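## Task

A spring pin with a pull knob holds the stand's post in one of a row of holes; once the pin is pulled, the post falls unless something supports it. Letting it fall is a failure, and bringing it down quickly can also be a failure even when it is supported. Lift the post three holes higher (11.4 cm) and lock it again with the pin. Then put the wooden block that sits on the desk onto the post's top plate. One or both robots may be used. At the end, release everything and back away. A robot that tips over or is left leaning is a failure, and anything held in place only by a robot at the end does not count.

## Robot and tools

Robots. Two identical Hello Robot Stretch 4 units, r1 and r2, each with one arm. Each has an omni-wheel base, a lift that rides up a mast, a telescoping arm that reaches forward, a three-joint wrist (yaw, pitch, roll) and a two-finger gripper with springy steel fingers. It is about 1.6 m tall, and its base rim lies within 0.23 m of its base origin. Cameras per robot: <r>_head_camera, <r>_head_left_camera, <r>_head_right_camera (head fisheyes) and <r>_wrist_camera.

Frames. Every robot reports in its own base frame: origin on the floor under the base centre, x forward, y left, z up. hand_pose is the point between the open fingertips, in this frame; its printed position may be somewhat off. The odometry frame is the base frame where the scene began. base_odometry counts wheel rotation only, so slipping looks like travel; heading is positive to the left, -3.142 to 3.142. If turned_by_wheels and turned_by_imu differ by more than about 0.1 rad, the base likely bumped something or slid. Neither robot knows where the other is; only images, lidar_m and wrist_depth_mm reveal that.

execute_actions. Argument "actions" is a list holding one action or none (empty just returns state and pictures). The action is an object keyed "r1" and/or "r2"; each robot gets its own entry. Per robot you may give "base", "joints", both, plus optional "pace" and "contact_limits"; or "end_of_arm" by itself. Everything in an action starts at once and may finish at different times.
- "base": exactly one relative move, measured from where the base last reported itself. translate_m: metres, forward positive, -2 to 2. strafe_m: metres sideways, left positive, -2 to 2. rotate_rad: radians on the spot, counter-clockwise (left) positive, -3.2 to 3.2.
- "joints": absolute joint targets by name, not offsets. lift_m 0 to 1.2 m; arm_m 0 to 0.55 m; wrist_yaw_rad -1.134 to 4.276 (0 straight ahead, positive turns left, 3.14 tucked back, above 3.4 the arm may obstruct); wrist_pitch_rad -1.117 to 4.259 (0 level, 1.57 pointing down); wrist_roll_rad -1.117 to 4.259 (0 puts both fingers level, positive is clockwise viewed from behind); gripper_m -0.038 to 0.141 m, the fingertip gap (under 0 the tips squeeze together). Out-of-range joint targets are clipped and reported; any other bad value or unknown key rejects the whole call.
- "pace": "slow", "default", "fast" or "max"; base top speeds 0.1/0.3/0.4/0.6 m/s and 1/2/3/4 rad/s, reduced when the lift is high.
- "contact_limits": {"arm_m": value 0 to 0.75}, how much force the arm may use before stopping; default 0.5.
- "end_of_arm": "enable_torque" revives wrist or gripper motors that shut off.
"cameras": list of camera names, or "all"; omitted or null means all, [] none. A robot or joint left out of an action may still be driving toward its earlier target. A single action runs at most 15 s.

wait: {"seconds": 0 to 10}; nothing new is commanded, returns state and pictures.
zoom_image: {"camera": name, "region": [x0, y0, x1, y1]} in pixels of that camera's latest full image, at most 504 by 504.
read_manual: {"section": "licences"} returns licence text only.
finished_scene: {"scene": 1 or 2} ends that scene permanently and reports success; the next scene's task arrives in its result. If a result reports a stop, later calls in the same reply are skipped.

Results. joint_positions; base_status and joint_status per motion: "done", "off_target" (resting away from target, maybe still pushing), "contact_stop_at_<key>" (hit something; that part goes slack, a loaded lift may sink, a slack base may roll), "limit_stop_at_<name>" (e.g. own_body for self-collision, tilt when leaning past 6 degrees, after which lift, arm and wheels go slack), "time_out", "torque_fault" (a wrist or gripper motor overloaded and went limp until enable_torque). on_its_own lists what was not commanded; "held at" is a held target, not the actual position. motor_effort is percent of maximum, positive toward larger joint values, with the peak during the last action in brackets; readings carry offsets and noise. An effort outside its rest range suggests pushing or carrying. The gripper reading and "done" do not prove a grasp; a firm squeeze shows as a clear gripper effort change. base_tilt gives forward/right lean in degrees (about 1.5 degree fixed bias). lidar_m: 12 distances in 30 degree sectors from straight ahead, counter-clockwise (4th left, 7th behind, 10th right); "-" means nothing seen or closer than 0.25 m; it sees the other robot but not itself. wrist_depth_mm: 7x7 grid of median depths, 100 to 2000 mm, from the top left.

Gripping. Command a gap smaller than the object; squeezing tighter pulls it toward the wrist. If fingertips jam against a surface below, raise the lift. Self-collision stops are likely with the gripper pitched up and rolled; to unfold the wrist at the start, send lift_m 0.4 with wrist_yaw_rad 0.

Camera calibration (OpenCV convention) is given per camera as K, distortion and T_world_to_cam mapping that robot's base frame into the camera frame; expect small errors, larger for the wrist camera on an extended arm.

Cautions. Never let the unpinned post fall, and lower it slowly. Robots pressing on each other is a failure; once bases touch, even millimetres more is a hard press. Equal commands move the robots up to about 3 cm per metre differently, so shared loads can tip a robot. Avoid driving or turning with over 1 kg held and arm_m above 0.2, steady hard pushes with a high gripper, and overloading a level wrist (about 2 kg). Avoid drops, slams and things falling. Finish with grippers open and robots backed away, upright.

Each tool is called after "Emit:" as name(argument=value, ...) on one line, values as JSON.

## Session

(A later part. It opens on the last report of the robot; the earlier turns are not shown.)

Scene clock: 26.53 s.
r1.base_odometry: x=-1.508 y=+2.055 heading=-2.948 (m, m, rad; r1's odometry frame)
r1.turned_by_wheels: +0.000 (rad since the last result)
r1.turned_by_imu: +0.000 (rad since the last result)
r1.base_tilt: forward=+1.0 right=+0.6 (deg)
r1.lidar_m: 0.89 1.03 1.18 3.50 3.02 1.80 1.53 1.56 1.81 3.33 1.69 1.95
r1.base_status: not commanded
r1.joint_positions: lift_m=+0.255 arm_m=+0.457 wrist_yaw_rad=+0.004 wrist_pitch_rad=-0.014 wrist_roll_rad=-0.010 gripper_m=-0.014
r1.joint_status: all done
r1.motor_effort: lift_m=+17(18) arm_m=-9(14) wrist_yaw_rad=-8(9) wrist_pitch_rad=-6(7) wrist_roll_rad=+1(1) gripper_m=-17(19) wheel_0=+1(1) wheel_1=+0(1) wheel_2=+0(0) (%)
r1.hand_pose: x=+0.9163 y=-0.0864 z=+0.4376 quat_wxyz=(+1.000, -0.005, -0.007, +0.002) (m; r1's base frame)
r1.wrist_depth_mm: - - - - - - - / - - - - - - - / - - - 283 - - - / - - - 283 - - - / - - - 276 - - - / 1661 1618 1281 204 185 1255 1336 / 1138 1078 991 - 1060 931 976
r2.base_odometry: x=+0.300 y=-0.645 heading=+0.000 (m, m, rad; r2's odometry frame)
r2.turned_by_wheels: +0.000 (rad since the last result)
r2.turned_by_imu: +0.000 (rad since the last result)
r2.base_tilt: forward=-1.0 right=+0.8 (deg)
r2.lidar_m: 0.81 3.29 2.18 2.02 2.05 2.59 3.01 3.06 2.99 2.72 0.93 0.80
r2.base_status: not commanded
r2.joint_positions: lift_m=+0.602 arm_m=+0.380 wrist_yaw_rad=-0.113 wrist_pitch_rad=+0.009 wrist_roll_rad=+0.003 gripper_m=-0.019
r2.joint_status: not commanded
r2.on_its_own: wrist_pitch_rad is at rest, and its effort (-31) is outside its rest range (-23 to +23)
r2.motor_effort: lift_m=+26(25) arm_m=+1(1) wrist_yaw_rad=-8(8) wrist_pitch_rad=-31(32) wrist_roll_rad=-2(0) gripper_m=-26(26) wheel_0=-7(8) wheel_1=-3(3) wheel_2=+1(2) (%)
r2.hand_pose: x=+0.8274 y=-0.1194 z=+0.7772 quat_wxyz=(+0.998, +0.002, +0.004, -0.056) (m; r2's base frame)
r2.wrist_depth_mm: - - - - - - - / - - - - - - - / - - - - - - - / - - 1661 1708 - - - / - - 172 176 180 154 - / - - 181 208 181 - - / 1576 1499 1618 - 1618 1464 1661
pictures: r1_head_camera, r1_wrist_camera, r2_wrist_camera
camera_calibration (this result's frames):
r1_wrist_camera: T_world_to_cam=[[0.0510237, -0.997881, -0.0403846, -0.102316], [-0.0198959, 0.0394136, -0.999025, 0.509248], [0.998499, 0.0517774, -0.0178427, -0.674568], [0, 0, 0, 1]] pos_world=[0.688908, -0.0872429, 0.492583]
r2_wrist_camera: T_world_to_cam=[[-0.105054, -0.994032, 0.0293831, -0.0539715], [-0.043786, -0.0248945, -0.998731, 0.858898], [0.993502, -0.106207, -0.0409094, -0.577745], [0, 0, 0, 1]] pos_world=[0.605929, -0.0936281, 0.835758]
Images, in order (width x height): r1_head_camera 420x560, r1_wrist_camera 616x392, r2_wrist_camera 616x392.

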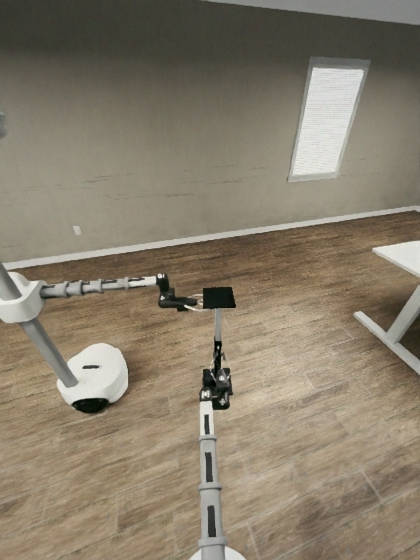

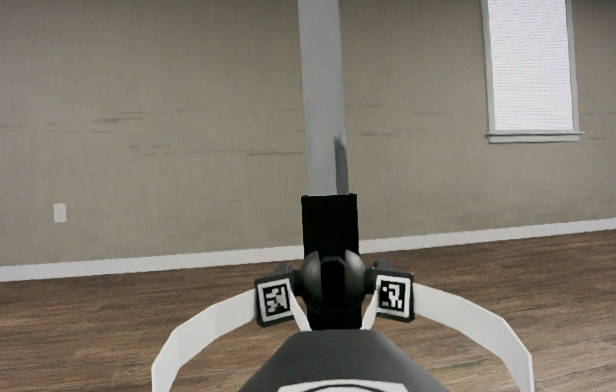

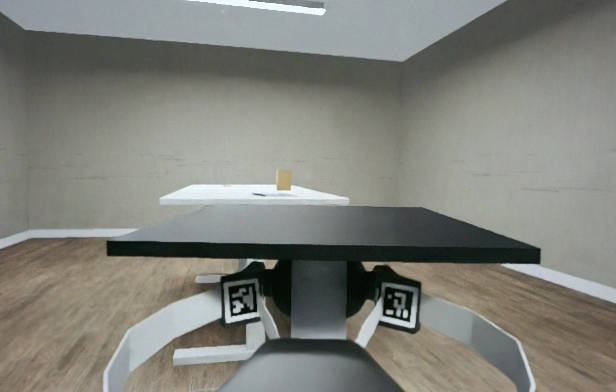

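Emit:
execute_actions(actions=[{"r2":{"joints":{"lift_m":0.614},"pace":"slow"}}], cameras=["r1_wrist_camera","r2_head_right_camera"])

Emit:
zoom_image(camera="r2_head_right_camera", region=[200,350,270,400])

Scene clock: 27.77 s.
r1.base_odometry: x=-1.508 y=+2.055 heading=-2.948 (m, m, rad; r1's odometry frame)
r1.turned_by_wheels: +0.000 (rad since the last result)
r1.turned_by_imu: +0.000 (rad since the last result)
r1.base_tilt: forward=+0.8 right=+0.4 (deg)
r1.lidar_m: 0.87 1.03 1.17 3.48 3.03 1.76 1.53 1.55 1.85 3.32 1.70 1.94
r1.base_status: not commanded
r1.joint_positions: lift_m=+0.255 arm_m=+0.456 wrist_yaw_rad=+0.001 wrist_pitch_rad=-0.014 wrist_roll_rad=-0.010 gripper_m=-0.015
r1.joint_status: not commanded
r1.motor_effort: lift_m=+18(18) arm_m=-6(9) wrist_yaw_rad=+1(8) wrist_pitch_rad=-6(6) wrist_roll_rad=+1(1) gripper_m=-9(18) wheel_0=+1(2) wheel_1=+0(0) wheel_2=+0(0) (%)
r1.hand_pose: x=+0.9154 y=-0.0873 z=+0.4376 quat_wxyz=(+1.000, -0.005, -0.007, +0.000) (m; r1's base frame)
r1.wrist_depth_mm: - - - - - - - / - - - - - - - / - - - - - - - / - - - 283 - - - / - - - 276 - - - / 1661 1618 1464 202 183 1397 1336 / 1098 1098 976 - 1060 917 946
r2.base_odometry: x=+0.300 y=-0.645 heading=+0.000 (m, m, rad; r2's odometry frame)
r2.turned_by_wheels: +0.000 (rad since the last result)
r2.turned_by_imu: +0.000 (rad since the last result)
r2.base_tilt: forward=-1.0 right=+0.8 (deg)
r2.lidar_m: 0.82 3.31 2.20 2.02 2.03 2.59 3.01 3.08 2.98 2.71 0.94 0.80
r2.base_status: not commanded
r2.joint_positions: lift_m=+0.613 arm_m=+0.380 wrist_yaw_rad=-0.114 wrist_pitch_rad=+0.014 wrist_roll_rad=+0.003 gripper_m=-0.019
r2.joint_status: all done
r2.on_its_own: wrist_pitch_rad is at rest, and its effort (-47) is outside its rest range (-23 to +23)
r2.motor_effort: lift_m=+30(30) arm_m=+2(2) wrist_yaw_rad=-4(6) wrist_pitch_rad=-47(48) wrist_roll_rad=-2(0) gripper_m=-24(23) wheel_0=-7(7) wheel_1=-3(3) wheel_2=+2(2) (%)
r2.hand_pose: x=+0.8273 y=-0.1196 z=+0.7872 quat_wxyz=(+0.998, +0.002, +0.007, -0.057) (m; r2's base frame)
r2.wrist_depth_mm: - - - - - - - / - - - - - - - / - - - - - - - / - - 1576 1618 - - - / - - 179 155 158 160 - / - - 181 208 181 - - / 1576 1464 1618 - 1618 1430 1618
pictures: r1_wrist_camera, r2_head_right_camera
camera_calibration (this result's frames):
r1_wrist_camera: T_world_to_cam=[[0.0478462, -0.998038, -0.0403818, -0.100294], [-0.0197109, 0.0394769, -0.999026, 0.50912], [0.99866, 0.0485956, -0.0177834, -0.674087], [0, 0, 0, 1]] pos_world=[0.688018, -0.0874381, 0.492587]
Images, in order (width x height): r1_wrist_camera 616x392, r2_head_right_camera 420x672.

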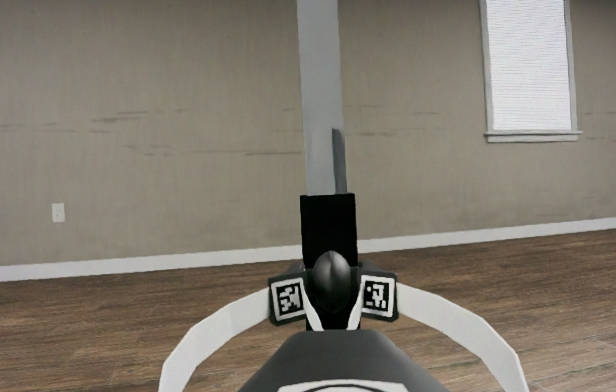

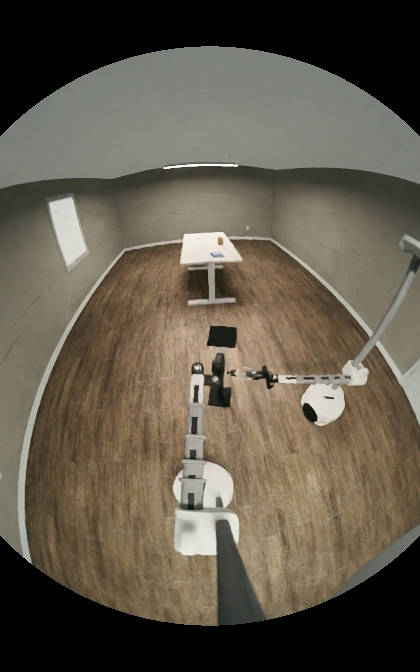

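Region (200, 350, 270, 400) of r2_head_right_camera's 420x672 image, scaled by 7.200, with more detail than that image has; it fills the top 360 rows of this view, and the rest is white.

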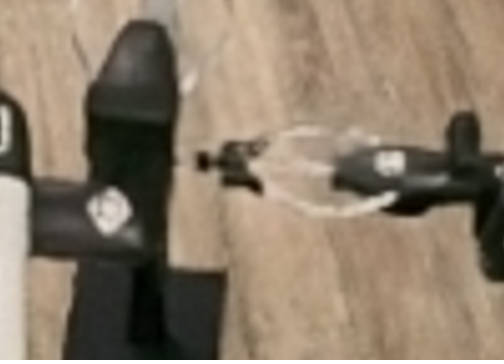

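Re-clicked. Neutral lift ≈0.610; regrip deeper and pull less.

Emit:
execute_actions(actions=[{"r1":{"joints":{"gripper_m":0.05}},"r2":{"joints":{"lift_m":0.61},"pace":"slow"}}], cameras=[])

Emit:
execute_actions(actions=[{"r1":{"joints":{"arm_m":0.484,"wrist_yaw_rad":0.01}}}], cameras=[])

Emit:
execute_actions(actions=[{"r1":{"joints":{"gripper_m":-0.015}}}], cameras=["r1_wrist_camera"])

Emit:
execute_actions(actions=[{"r1":{"joints":{"arm_m":0.472},"pace":"slow"}}], cameras=["r1_wrist_camera"])

Emit:
execute_actions(actions=[{"r2":{"joints":{"lift_m":0.619},"pace":"slow"}}], cameras=["r1_wrist_camera"])

Scene clock: 29.90 s.
r1.base_odometry: x=-1.508 y=+2.055 heading=-2.948 (m, m, rad; r1's odometry frame)
r1.turned_by_wheels: +0.000 (rad since the last result)
r1.turned_by_imu: +0.000 (rad since the last result)
r1.base_tilt: forward=+0.9 right=+0.6 (deg)
r1.lidar_m: 0.88 1.05 1.18 3.49 3.03 1.77 1.54 1.55 1.85 3.31 1.68 1.94
r1.base_status: not commanded
r1.joint_positions: lift_m=+0.255 arm_m=+0.456 wrist_yaw_rad=-0.002 wrist_pitch_rad=-0.014 wrist_roll_rad=-0.010 gripper_m=+0.050
r1.joint_status: all done
r1.motor_effort: lift_m=+18(18) arm_m=-3(6) wrist_yaw_rad=+8(9) wrist_pitch_rad=-6(7) wrist_roll_rad=+1(0) gripper_m=+2(12) wheel_0=+1(2) wheel_1=+0(1) wheel_2=+0(0) (%)
r1.hand_pose: x=+0.9148 y=-0.0880 z=+0.4376 quat_wxyz=(+1.000, -0.005, -0.007, -0.001) (m; r1's base frame)
r1.wrist_depth_mm: - - - - - - - / - - - - - - - / - - - - - - - / - - - 285 - - - / - - - 277 - - - / 1661 1618 1464 193 187 1397 1336 / 1098 1118 960 - 1060 917 960
r2.base_odometry: x=+0.300 y=-0.645 heading=+0.000 (m, m, rad; r2's odometry frame)
r2.turned_by_wheels: +0.000 (rad since the last result)
r2.turned_by_imu: -0.001 (rad since the last result)
r2.base_tilt: forward=-0.8 right=+0.7 (deg)
r2.lidar_m: 0.81 3.31 2.21 2.01 2.04 2.58 3.00 3.06 2.99 2.70 0.91 0.80
r2.base_status: not commanded
r2.joint_positions: lift_m=+0.610 arm_m=+0.380 wrist_yaw_rad=-0.114 wrist_pitch_rad=+0.011 wrist_roll_rad=+0.003 gripper_m=-0.019
r2.joint_status: all done
r2.on_its_own: wrist_pitch_rad is at rest, and its effort (-37) is outside its rest range (-23 to +23)
r2.motor_effort: lift_m=+18(28) arm_m=+1(1) wrist_yaw_rad=-5(6) wrist_pitch_rad=-37(47) wrist_roll_rad=-1(1) gripper_m=-21(25) wheel_0=-8(7) wheel_1=-3(3) wheel_2=+2(2) (%)
r2.hand_pose: x=+0.8273 y=-0.1196 z=+0.7851 quat_wxyz=(+0.998, +0.002, +0.005, -0.057) (m; r2's base frame)
r2.wrist_depth_mm: - - - - - - - / - - - - - - - / - - - - - - - / - - 1708 1808 - - - / - - 177 180 154 157 - / - - 181 209 181 - - / 1576 1464 1618 - 1618 1499 1661
pictures: none
No camera images: the call's "cameras" was empty. Leave "cameras" out to get every camera's image.

Scene clock: 30.73 s.
r1.base_odometry: x=-1.507 y=+2.056 heading=-2.948 (m, m, rad; r1's odometry frame)
r1.turned_by_wheels: +0.000 (rad since the last result)
r1.turned_by_imu: +0.000 (rad since the last result)
r1.base_tilt: forward=+0.9 right=+0.6 (deg)
r1.lidar_m: 0.90 1.04 1.17 3.48 3.01 1.77 1.54 1.56 1.83 3.30 1.71 1.94
r1.base_status: not commanded
r1.joint_positions: lift_m=+0.255 arm_m=+0.444 wrist_yaw_rad=-0.008 wrist_pitch_rad=-0.014 wrist_roll_rad=-0.010 gripper_m=+0.050
r1.joint_status: arm_m contact_stop (moved -0.011 of +0.028); the others done
r1.on_its_own: arm_m is slack since a contact_stop (your +0.484 is given up)
r1.motor_effort: lift_m=+18(18) arm_m=+0(21) wrist_yaw_rad=+4(50) wrist_pitch_rad=-6(7) wrist_roll_rad=+1(1) gripper_m=-2(4) wheel_0=+2(2) wheel_1=+2(2) wheel_2=-4(15) (%)
r1.hand_pose: x=+0.9030 y=-0.0898 z=+0.4376 quat_wxyz=(+1.000, -0.005, -0.007, -0.004) (m; r1's base frame)
r1.wrist_depth_mm: - - - - - - - / - - - - - - - / - - - - - - - / - - - 297 - - - / - - - 289 - - - / 1618 1661 1308 290 193 1281 1366 / 1098 1098 991 - 1042 931 960
r2.base_odometry: x=+0.300 y=-0.645 heading=+0.000 (m, m, rad; r2's odometry frame)
r2.turned_by_wheels: +0.000 (rad since the last result)
r2.turned_by_imu: +0.000 (rad since the last result)
r2.base_tilt: forward=-0.8 right=+0.8 (deg)
r2.lidar_m: 0.79 3.30 2.21 1.97 2.03 2.57 3.01 3.07 2.98 2.71 0.92 0.79
r2.base_status: not commanded
r2.joint_positions: lift_m=+0.610 arm_m=+0.380 wrist_yaw_rad=-0.114 wrist_pitch_rad=+0.011 wrist_roll_rad=+0.003 gripper_m=-0.019
r2.joint_status: not commanded
r2.on_its_own: wrist_pitch_rad is at rest, and its effort (-38) is outside its rest range (-23 to +23)
r2.motor_effort: lift_m=+18(18) arm_m=+2(2) wrist_yaw_rad=-5(6) wrist_pitch_rad=-38(38) wrist_roll_rad=+1(1) gripper_m=-22(25) wheel_0=-7(8) wheel_1=-3(3) wheel_2=+2(2) (%)
r2.hand_pose: x=+0.8273 y=-0.1196 z=+0.7851 quat_wxyz=(+0.998, +0.002, +0.005, -0.057) (m; r2's base frame)
r2.wrist_depth_mm: - - - - - - - / - - - - - - - / - - - - - - - / - - 1661 1756 - - - / - - 176 180 155 157 - / - - 181 208 181 - - / 1576 1537 1618 - 1618 1464 1661
pictures: none
No camera images: the call's "cameras" was empty. Leave "cameras" out to get every camera's image.

not run: a stop came earlier in this reply.

not run: a stop came earlier in this reply.

not run: a stop came earlier in this reply.

Fingers had been stuck on the knob; free now.

Emit:
execute_actions(actions=[{"r1":{"joints":{"arm_m":0.484,"wrist_yaw_rad":0.01}}}], cameras=["r1_wrist_camera"])

Emit:
execute_actions(actions=[{"r1":{"joints":{"gripper_m":-0.015}}}], cameras=["r1_wrist_camera"])

Emit:
execute_actions(actions=[{"r1":{"joints":{"arm_m":0.472},"pace":"slow"}}], cameras=["r1_wrist_camera"])

Emit:
execute_actions(actions=[{"r2":{"joints":{"lift_m":0.619},"pace":"slow"}}], cameras=["r1_wrist_camera"])

Scene clock: 32.23 s.
r1.base_odometry: x=-1.507 y=+2.056 heading=-2.948 (m, m, rad; r1's odometry frame)
r1.turned_by_wheels: +0.000 (rad since the last result)
r1.turned_by_imu: +0.000 (rad since the last result)
r1.base_tilt: forward=+0.9 right=+0.5 (deg)
r1.lidar_m: 0.89 1.03 1.21 3.49 3.03 1.77 1.51 1.56 1.84 3.31 1.71 1.95
r1.base_status: not commanded
r1.joint_positions: lift_m=+0.255 arm_m=+0.483 wrist_yaw_rad=+0.010 wrist_pitch_rad=-0.014 wrist_roll_rad=-0.010 gripper_m=+0.050
r1.joint_status: all done
r1.motor_effort: lift_m=+18(18) arm_m=+6(7) wrist_yaw_rad=+3(5) wrist_pitch_rad=-6(5) wrist_roll_rad=+1(0) gripper_m=-2(2) wheel_0=+3(2) wheel_1=+2(2) wheel_2=-4(4) (%)
r1.hand_pose: x=+0.9432 y=-0.0846 z=+0.4376 quat_wxyz=(+1.000, -0.005, -0.007, +0.005) (m; r1's base frame)
r1.wrist_depth_mm: - - - - - - - / - - - 256 - - - / - - - 255 - - - / - - - 273 - - - / - - - 249 - - - / 1661 1618 1308 214 194 1308 1336 / 1118 1118 991 - 1078 931 976
r2.base_odometry: x=+0.300 y=-0.645 heading=+0.000 (m, m, rad; r2's odometry frame)
r2.turned_by_wheels: +0.000 (rad since the last result)
r2.turned_by_imu: +0.000 (rad since the last result)
r2.base_tilt: forward=-0.9 right=+0.8 (deg)
r2.lidar_m: 0.77 3.31 2.20 2.02 2.05 2.60 3.01 3.05 2.96 2.71 0.93 0.80
r2.base_status: not commanded
r2.joint_positions: lift_m=+0.610 arm_m=+0.380 wrist_yaw_rad=-0.114 wrist_pitch_rad=+0.011 wrist_roll_rad=+0.003 gripper_m=-0.019
r2.joint_status: not commanded
r2.on_its_own: wrist_pitch_rad is at rest, and its effort (-37) is outside its rest range (-23 to +23)
r2.motor_effort: lift_m=+18(18) arm_m=+1(2) wrist_yaw_rad=-3(5) wrist_pitch_rad=-37(38) wrist_roll_rad=+0(2) gripper_m=-20(22) wheel_0=-8(8) wheel_1=-4(3) wheel_2=+2(2) (%)
r2.hand_pose: x=+0.8273 y=-0.1196 z=+0.7851 quat_wxyz=(+0.998, +0.002, +0.005, -0.057) (m; r2's base frame)
r2.wrist_depth_mm: - - - - - - - / - - - - - - - / - - - - - - - / - - 1661 1708 - - - / - - 176 180 154 157 - / - - 181 208 181 - - / 1618 1499 1618 - 1661 1464 1661
pictures: r1_wrist_camera
camera_calibration (this result's frames):
r1_wrist_camera: T_world_to_cam=[[0.0570949, -0.997552, -0.0403754, -0.107639], [-0.0199744, 0.0392919, -0.999028, 0.509811], [0.998169, 0.0578459, -0.0176821, -0.700799], [0, 0, 0, 1]] pos_world=[0.715845, -0.0868681, 0.492578]
Images, in order (width x height): r1_wrist_camera 616x392.

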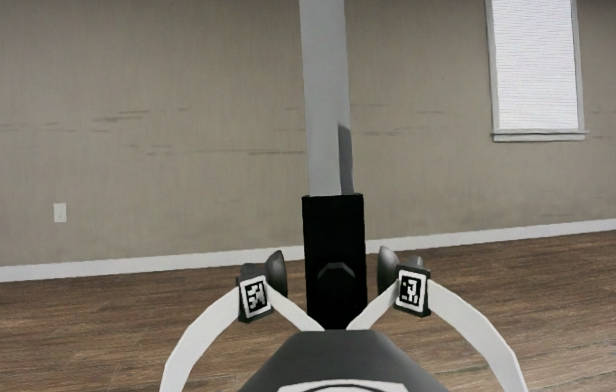

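Scene clock: 33.63 s.
r1.base_odometry: x=-1.508 y=+2.056 heading=-2.949 (m, m, rad; r1's odometry frame)
r1.turned_by_wheels: +0.000 (rad since the last result)
r1.turned_by_imu: +0.000 (rad since the last result)
r1.base_tilt: forward=+0.9 right=+0.5 (deg)
r1.lidar_m: 0.89 1.05 1.16 3.47 3.03 1.77 1.52 1.54 1.87 3.31 1.70 1.96
r1.base_status: not commanded
r1.joint_positions: lift_m=+0.255 arm_m=+0.484 wrist_yaw_rad=+0.012 wrist_pitch_rad=-0.014 wrist_roll_rad=-0.010 gripper_m=-0.014
r1.joint_status: all done
r1.motor_effort: lift_m=+18(19) arm_m=+1(6) wrist_yaw_rad=-3(3) wrist_pitch_rad=-6(7) wrist_roll_rad=+1(1) gripper_m=-18(19) wheel_0=+0(2) wheel_1=+1(2) wheel_2=-2(4) (%)
r1.hand_pose: x=+0.9442 y=-0.0840 z=+0.4375 quat_wxyz=(+1.000, -0.005, -0.007, +0.006) (m; r1's base frame)
r1.wrist_depth_mm: - - - - - - - / - - - 254 - - - / - - - 255 - - - / - - - 255 - - - / - - - 247 - - - / 1618 1618 183 207 186 1182 1366 / 1118 1060 1025 - 1078 960 976
r2.base_odometry: x=+0.300 y=-0.645 heading=+0.000 (m, m, rad; r2's odometry frame)
r2.turned_by_wheels: +0.000 (rad since the last result)
r2.turned_by_imu: +0.000 (rad since the last result)
r2.base_tilt: forward=-0.9 right=+0.8 (deg)
r2.lidar_m: 0.82 3.30 2.20 2.02 2.06 2.61 3.00 3.06 2.97 2.71 0.92 0.76
r2.base_status: not commanded
r2.joint_positions: lift_m=+0.610 arm_m=+0.380 wrist_yaw_rad=-0.114 wrist_pitch_rad=+0.010 wrist_roll_rad=+0.003 gripper_m=-0.019
r2.joint_status: not commanded
r2.on_its_own: wrist_pitch_rad is at rest, and its effort (-35) is outside its rest range (-23 to +23)
r2.motor_effort: lift_m=+18(18) arm_m=+1(1) wrist_yaw_rad=-3(5) wrist_pitch_rad=-35(37) wrist_roll_rad=+0(0) gripper_m=-24(26) wheel_0=-8(8) wheel_1=-3(3) wheel_2=+2(2) (%)
r2.hand_pose: x=+0.8273 y=-0.1196 z=+0.7854 quat_wxyz=(+0.998, +0.002, +0.005, -0.057) (m; r2's base frame)
r2.wrist_depth_mm: - - - - - - - / - - - - - - - / - - - - - - - / - - 1756 1756 - - - / - - 176 180 154 156 - / - - 181 208 181 - - / 1576 1499 1618 - 1618 1464 1661
pictures: r1_wrist_camera
camera_calibration (this result's frames):
r1_wrist_camera: T_world_to_cam=[[0.0591299, -0.997433, -0.0403883, -0.10901], [-0.0203226, 0.039248, -0.999023, 0.510052], [0.998043, 0.0598929, -0.0179497, -0.701378], [0, 0, 0, 1]] pos_world=[0.716817, -0.0867407, 0.492561]
Images, in order (width x height): r1_wrist_camera 616x392.

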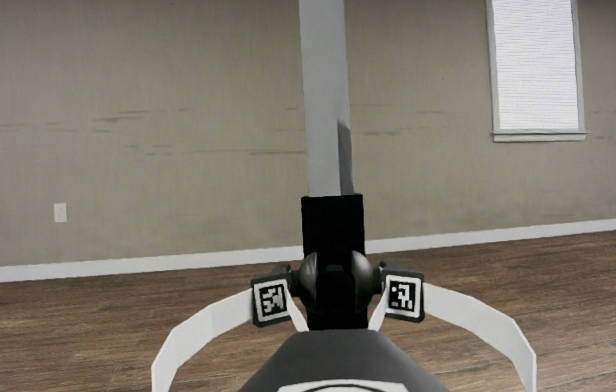

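Scene clock: 34.60 s.
r1.base_odometry: x=-1.508 y=+2.056 heading=-2.949 (m, m, rad; r1's odometry frame)
r1.turned_by_wheels: +0.000 (rad since the last result)
r1.turned_by_imu: +0.000 (rad since the last result)
r1.base_tilt: forward=+0.9 right=+0.4 (deg)
r1.lidar_m: 0.86 1.02 1.19 3.49 3.04 1.76 1.55 1.56 1.82 3.32 1.70 1.96
r1.base_status: not commanded
r1.joint_positions: lift_m=+0.255 arm_m=+0.474 wrist_yaw_rad=+0.013 wrist_pitch_rad=-0.014 wrist_roll_rad=-0.010 gripper_m=-0.014
r1.joint_status: all done
r1.motor_effort: lift_m=+18(18) arm_m=-10(10) wrist_yaw_rad=-6(6) wrist_pitch_rad=-7(7) wrist_roll_rad=+0(1) gripper_m=-19(18) wheel_0=-1(1) wheel_1=+0(1) wheel_2=+0(2) (%)
r1.hand_pose: x=+0.9343 y=-0.0837 z=+0.4375 quat_wxyz=(+1.000, -0.005, -0.007, +0.006) (m; r1's base frame)
r1.wrist_depth_mm: - - - - - - - / - - - 264 - - - / - - - 264 - - - / - - - 294 - - - / - - - 257 - - - / 1618 1618 184 212 186 1205 1336 / 1118 1078 991 - 1042 976 976
r2.base_odometry: x=+0.300 y=-0.645 heading=+0.000 (m, m, rad; r2's odometry frame)
r2.turned_by_wheels: +0.000 (rad since the last result)
r2.turned_by_imu: +0.000 (rad since the last result)
r2.base_tilt: forward=-0.9 right=+1.0 (deg)
r2.lidar_m: 0.83 3.31 2.20 2.02 2.04 2.58 3.02 3.02 2.95 2.71 0.92 0.79
r2.base_status: not commanded
r2.joint_positions: lift_m=+0.610 arm_m=+0.380 wrist_yaw_rad=-0.114 wrist_pitch_rad=+0.010 wrist_roll_rad=+0.003 gripper_m=-0.019
r2.joint_status: not commanded
r2.on_its_own: wrist_pitch_rad is at rest, and its effort (-35) is outside its rest range (-23 to +23)
r2.motor_effort: lift_m=+18(18) arm_m=+1(2) wrist_yaw_rad=-5(3) wrist_pitch_rad=-35(35) wrist_roll_rad=+0(1) gripper_m=-25(23) wheel_0=-8(7) wheel_1=-3(3) wheel_2=+2(2) (%)
r2.hand_pose: x=+0.8273 y=-0.1196 z=+0.7854 quat_wxyz=(+0.998, +0.002, +0.005, -0.057) (m; r2's base frame)
r2.wrist_depth_mm: - - - - - - - / - - - - - - - / - - - - - - - / - - 1708 1808 - - - / - - 176 180 155 156 - / - - 181 209 181 - - / 1576 1499 1618 - 1618 1464 1618
pictures: r1_wrist_camera
camera_calibration (this result's frames):
r1_wrist_camera: T_world_to_cam=[[0.0600902, -0.997376, -0.0403888, -0.109039], [-0.0203693, 0.0392283, -0.999023, 0.509879], [0.997985, 0.0608541, -0.0179586, -0.691378], [0, 0, 0, 1]] pos_world=[0.706923, -0.0866809, 0.492561]
Images, in order (width x height): r1_wrist_camera 616x392.

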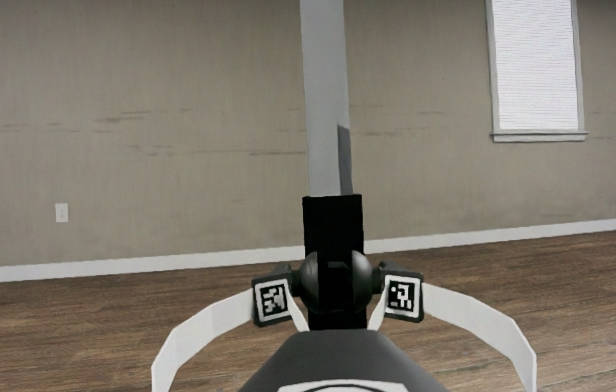

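Scene clock: 35.30 s.
r1.base_odometry: x=-1.508 y=+2.056 heading=-2.949 (m, m, rad; r1's odometry frame)
r1.turned_by_wheels: +0.000 (rad since the last result)
r1.turned_by_imu: +0.000 (rad since the last result)
r1.base_tilt: forward=+1.0 right=+0.7 (deg)
r1.lidar_m: 0.90 1.04 1.19 3.49 3.05 1.79 1.54 1.56 1.84 3.31 1.71 1.93
r1.base_status: not commanded
r1.joint_positions: lift_m=+0.255 arm_m=+0.474 wrist_yaw_rad=+0.013 wrist_pitch_rad=-0.014 wrist_roll_rad=-0.010 gripper_m=-0.014
r1.joint_status: not commanded
r1.motor_effort: lift_m=+18(18) arm_m=-10(10) wrist_yaw_rad=-6(6) wrist_pitch_rad=-6(6) wrist_roll_rad=+1(2) gripper_m=-19(17) wheel_0=-1(1) wheel_1=+0(0) wheel_2=+0(0) (%)
r1.hand_pose: x=+0.9343 y=-0.0837 z=+0.4375 quat_wxyz=(+1.000, -0.005, -0.007, +0.006) (m; r1's base frame)
r1.wrist_depth_mm: - - - - - - - / - - - 264 - - - / - - - 265 - - - / - - - 293 - - - / - - - 257 - - - / 1661 1618 183 212 186 1205 1366 / 1098 1078 991 - 1060 960 976
r2.base_odometry: x=+0.300 y=-0.645 heading=+0.000 (m, m, rad; r2's odometry frame)
r2.turned_by_wheels: +0.000 (rad since the last result)
r2.turned_by_imu: +0.000 (rad since the last result)
r2.base_tilt: forward=-0.9 right=+0.8 (deg)
r2.lidar_m: 0.81 3.34 2.16 2.02 2.02 2.59 3.02 3.03 3.00 2.72 0.92 0.78
r2.base_status: not commanded
r2.joint_positions: lift_m=+0.618 arm_m=+0.380 wrist_yaw_rad=-0.114 wrist_pitch_rad=+0.010 wrist_roll_rad=+0.003 gripper_m=-0.019
r2.joint_status: all done
r2.on_its_own: wrist_pitch_rad is at rest, and its effort (-35) is outside its rest range (-23 to +23)
r2.motor_effort: lift_m=+28(28) arm_m=+1(1) wrist_yaw_rad=-5(5) wrist_pitch_rad=-35(36) wrist_roll_rad=+0(0) gripper_m=-24(24) wheel_0=-7(8) wheel_1=-3(3) wheel_2=+2(2) (%)
r2.hand_pose: x=+0.8273 y=-0.1197 z=+0.7936 quat_wxyz=(+0.998, +0.002, +0.005, -0.057) (m; r2's base frame)
r2.wrist_depth_mm: - - - - - - - / - - - - - - - / - - - - - - - / - - 1808 1921 - - - / - - 176 180 155 156 - / - - 181 209 181 - - / 1618 1537 1618 - 1661 1499 1661
pictures: r1_wrist_camera
camera_calibration (this result's frames):
r1_wrist_camera: T_world_to_cam=[[0.0600901, -0.997376, -0.0403889, -0.109039], [-0.0203692, 0.0392284, -0.999023, 0.509879], [0.997985, 0.0608541, -0.0179585, -0.691378], [0, 0, 0, 1]] pos_world=[0.706923, -0.0866809, 0.492561]
Images, in order (width x height): r1_wrist_camera 616x392.

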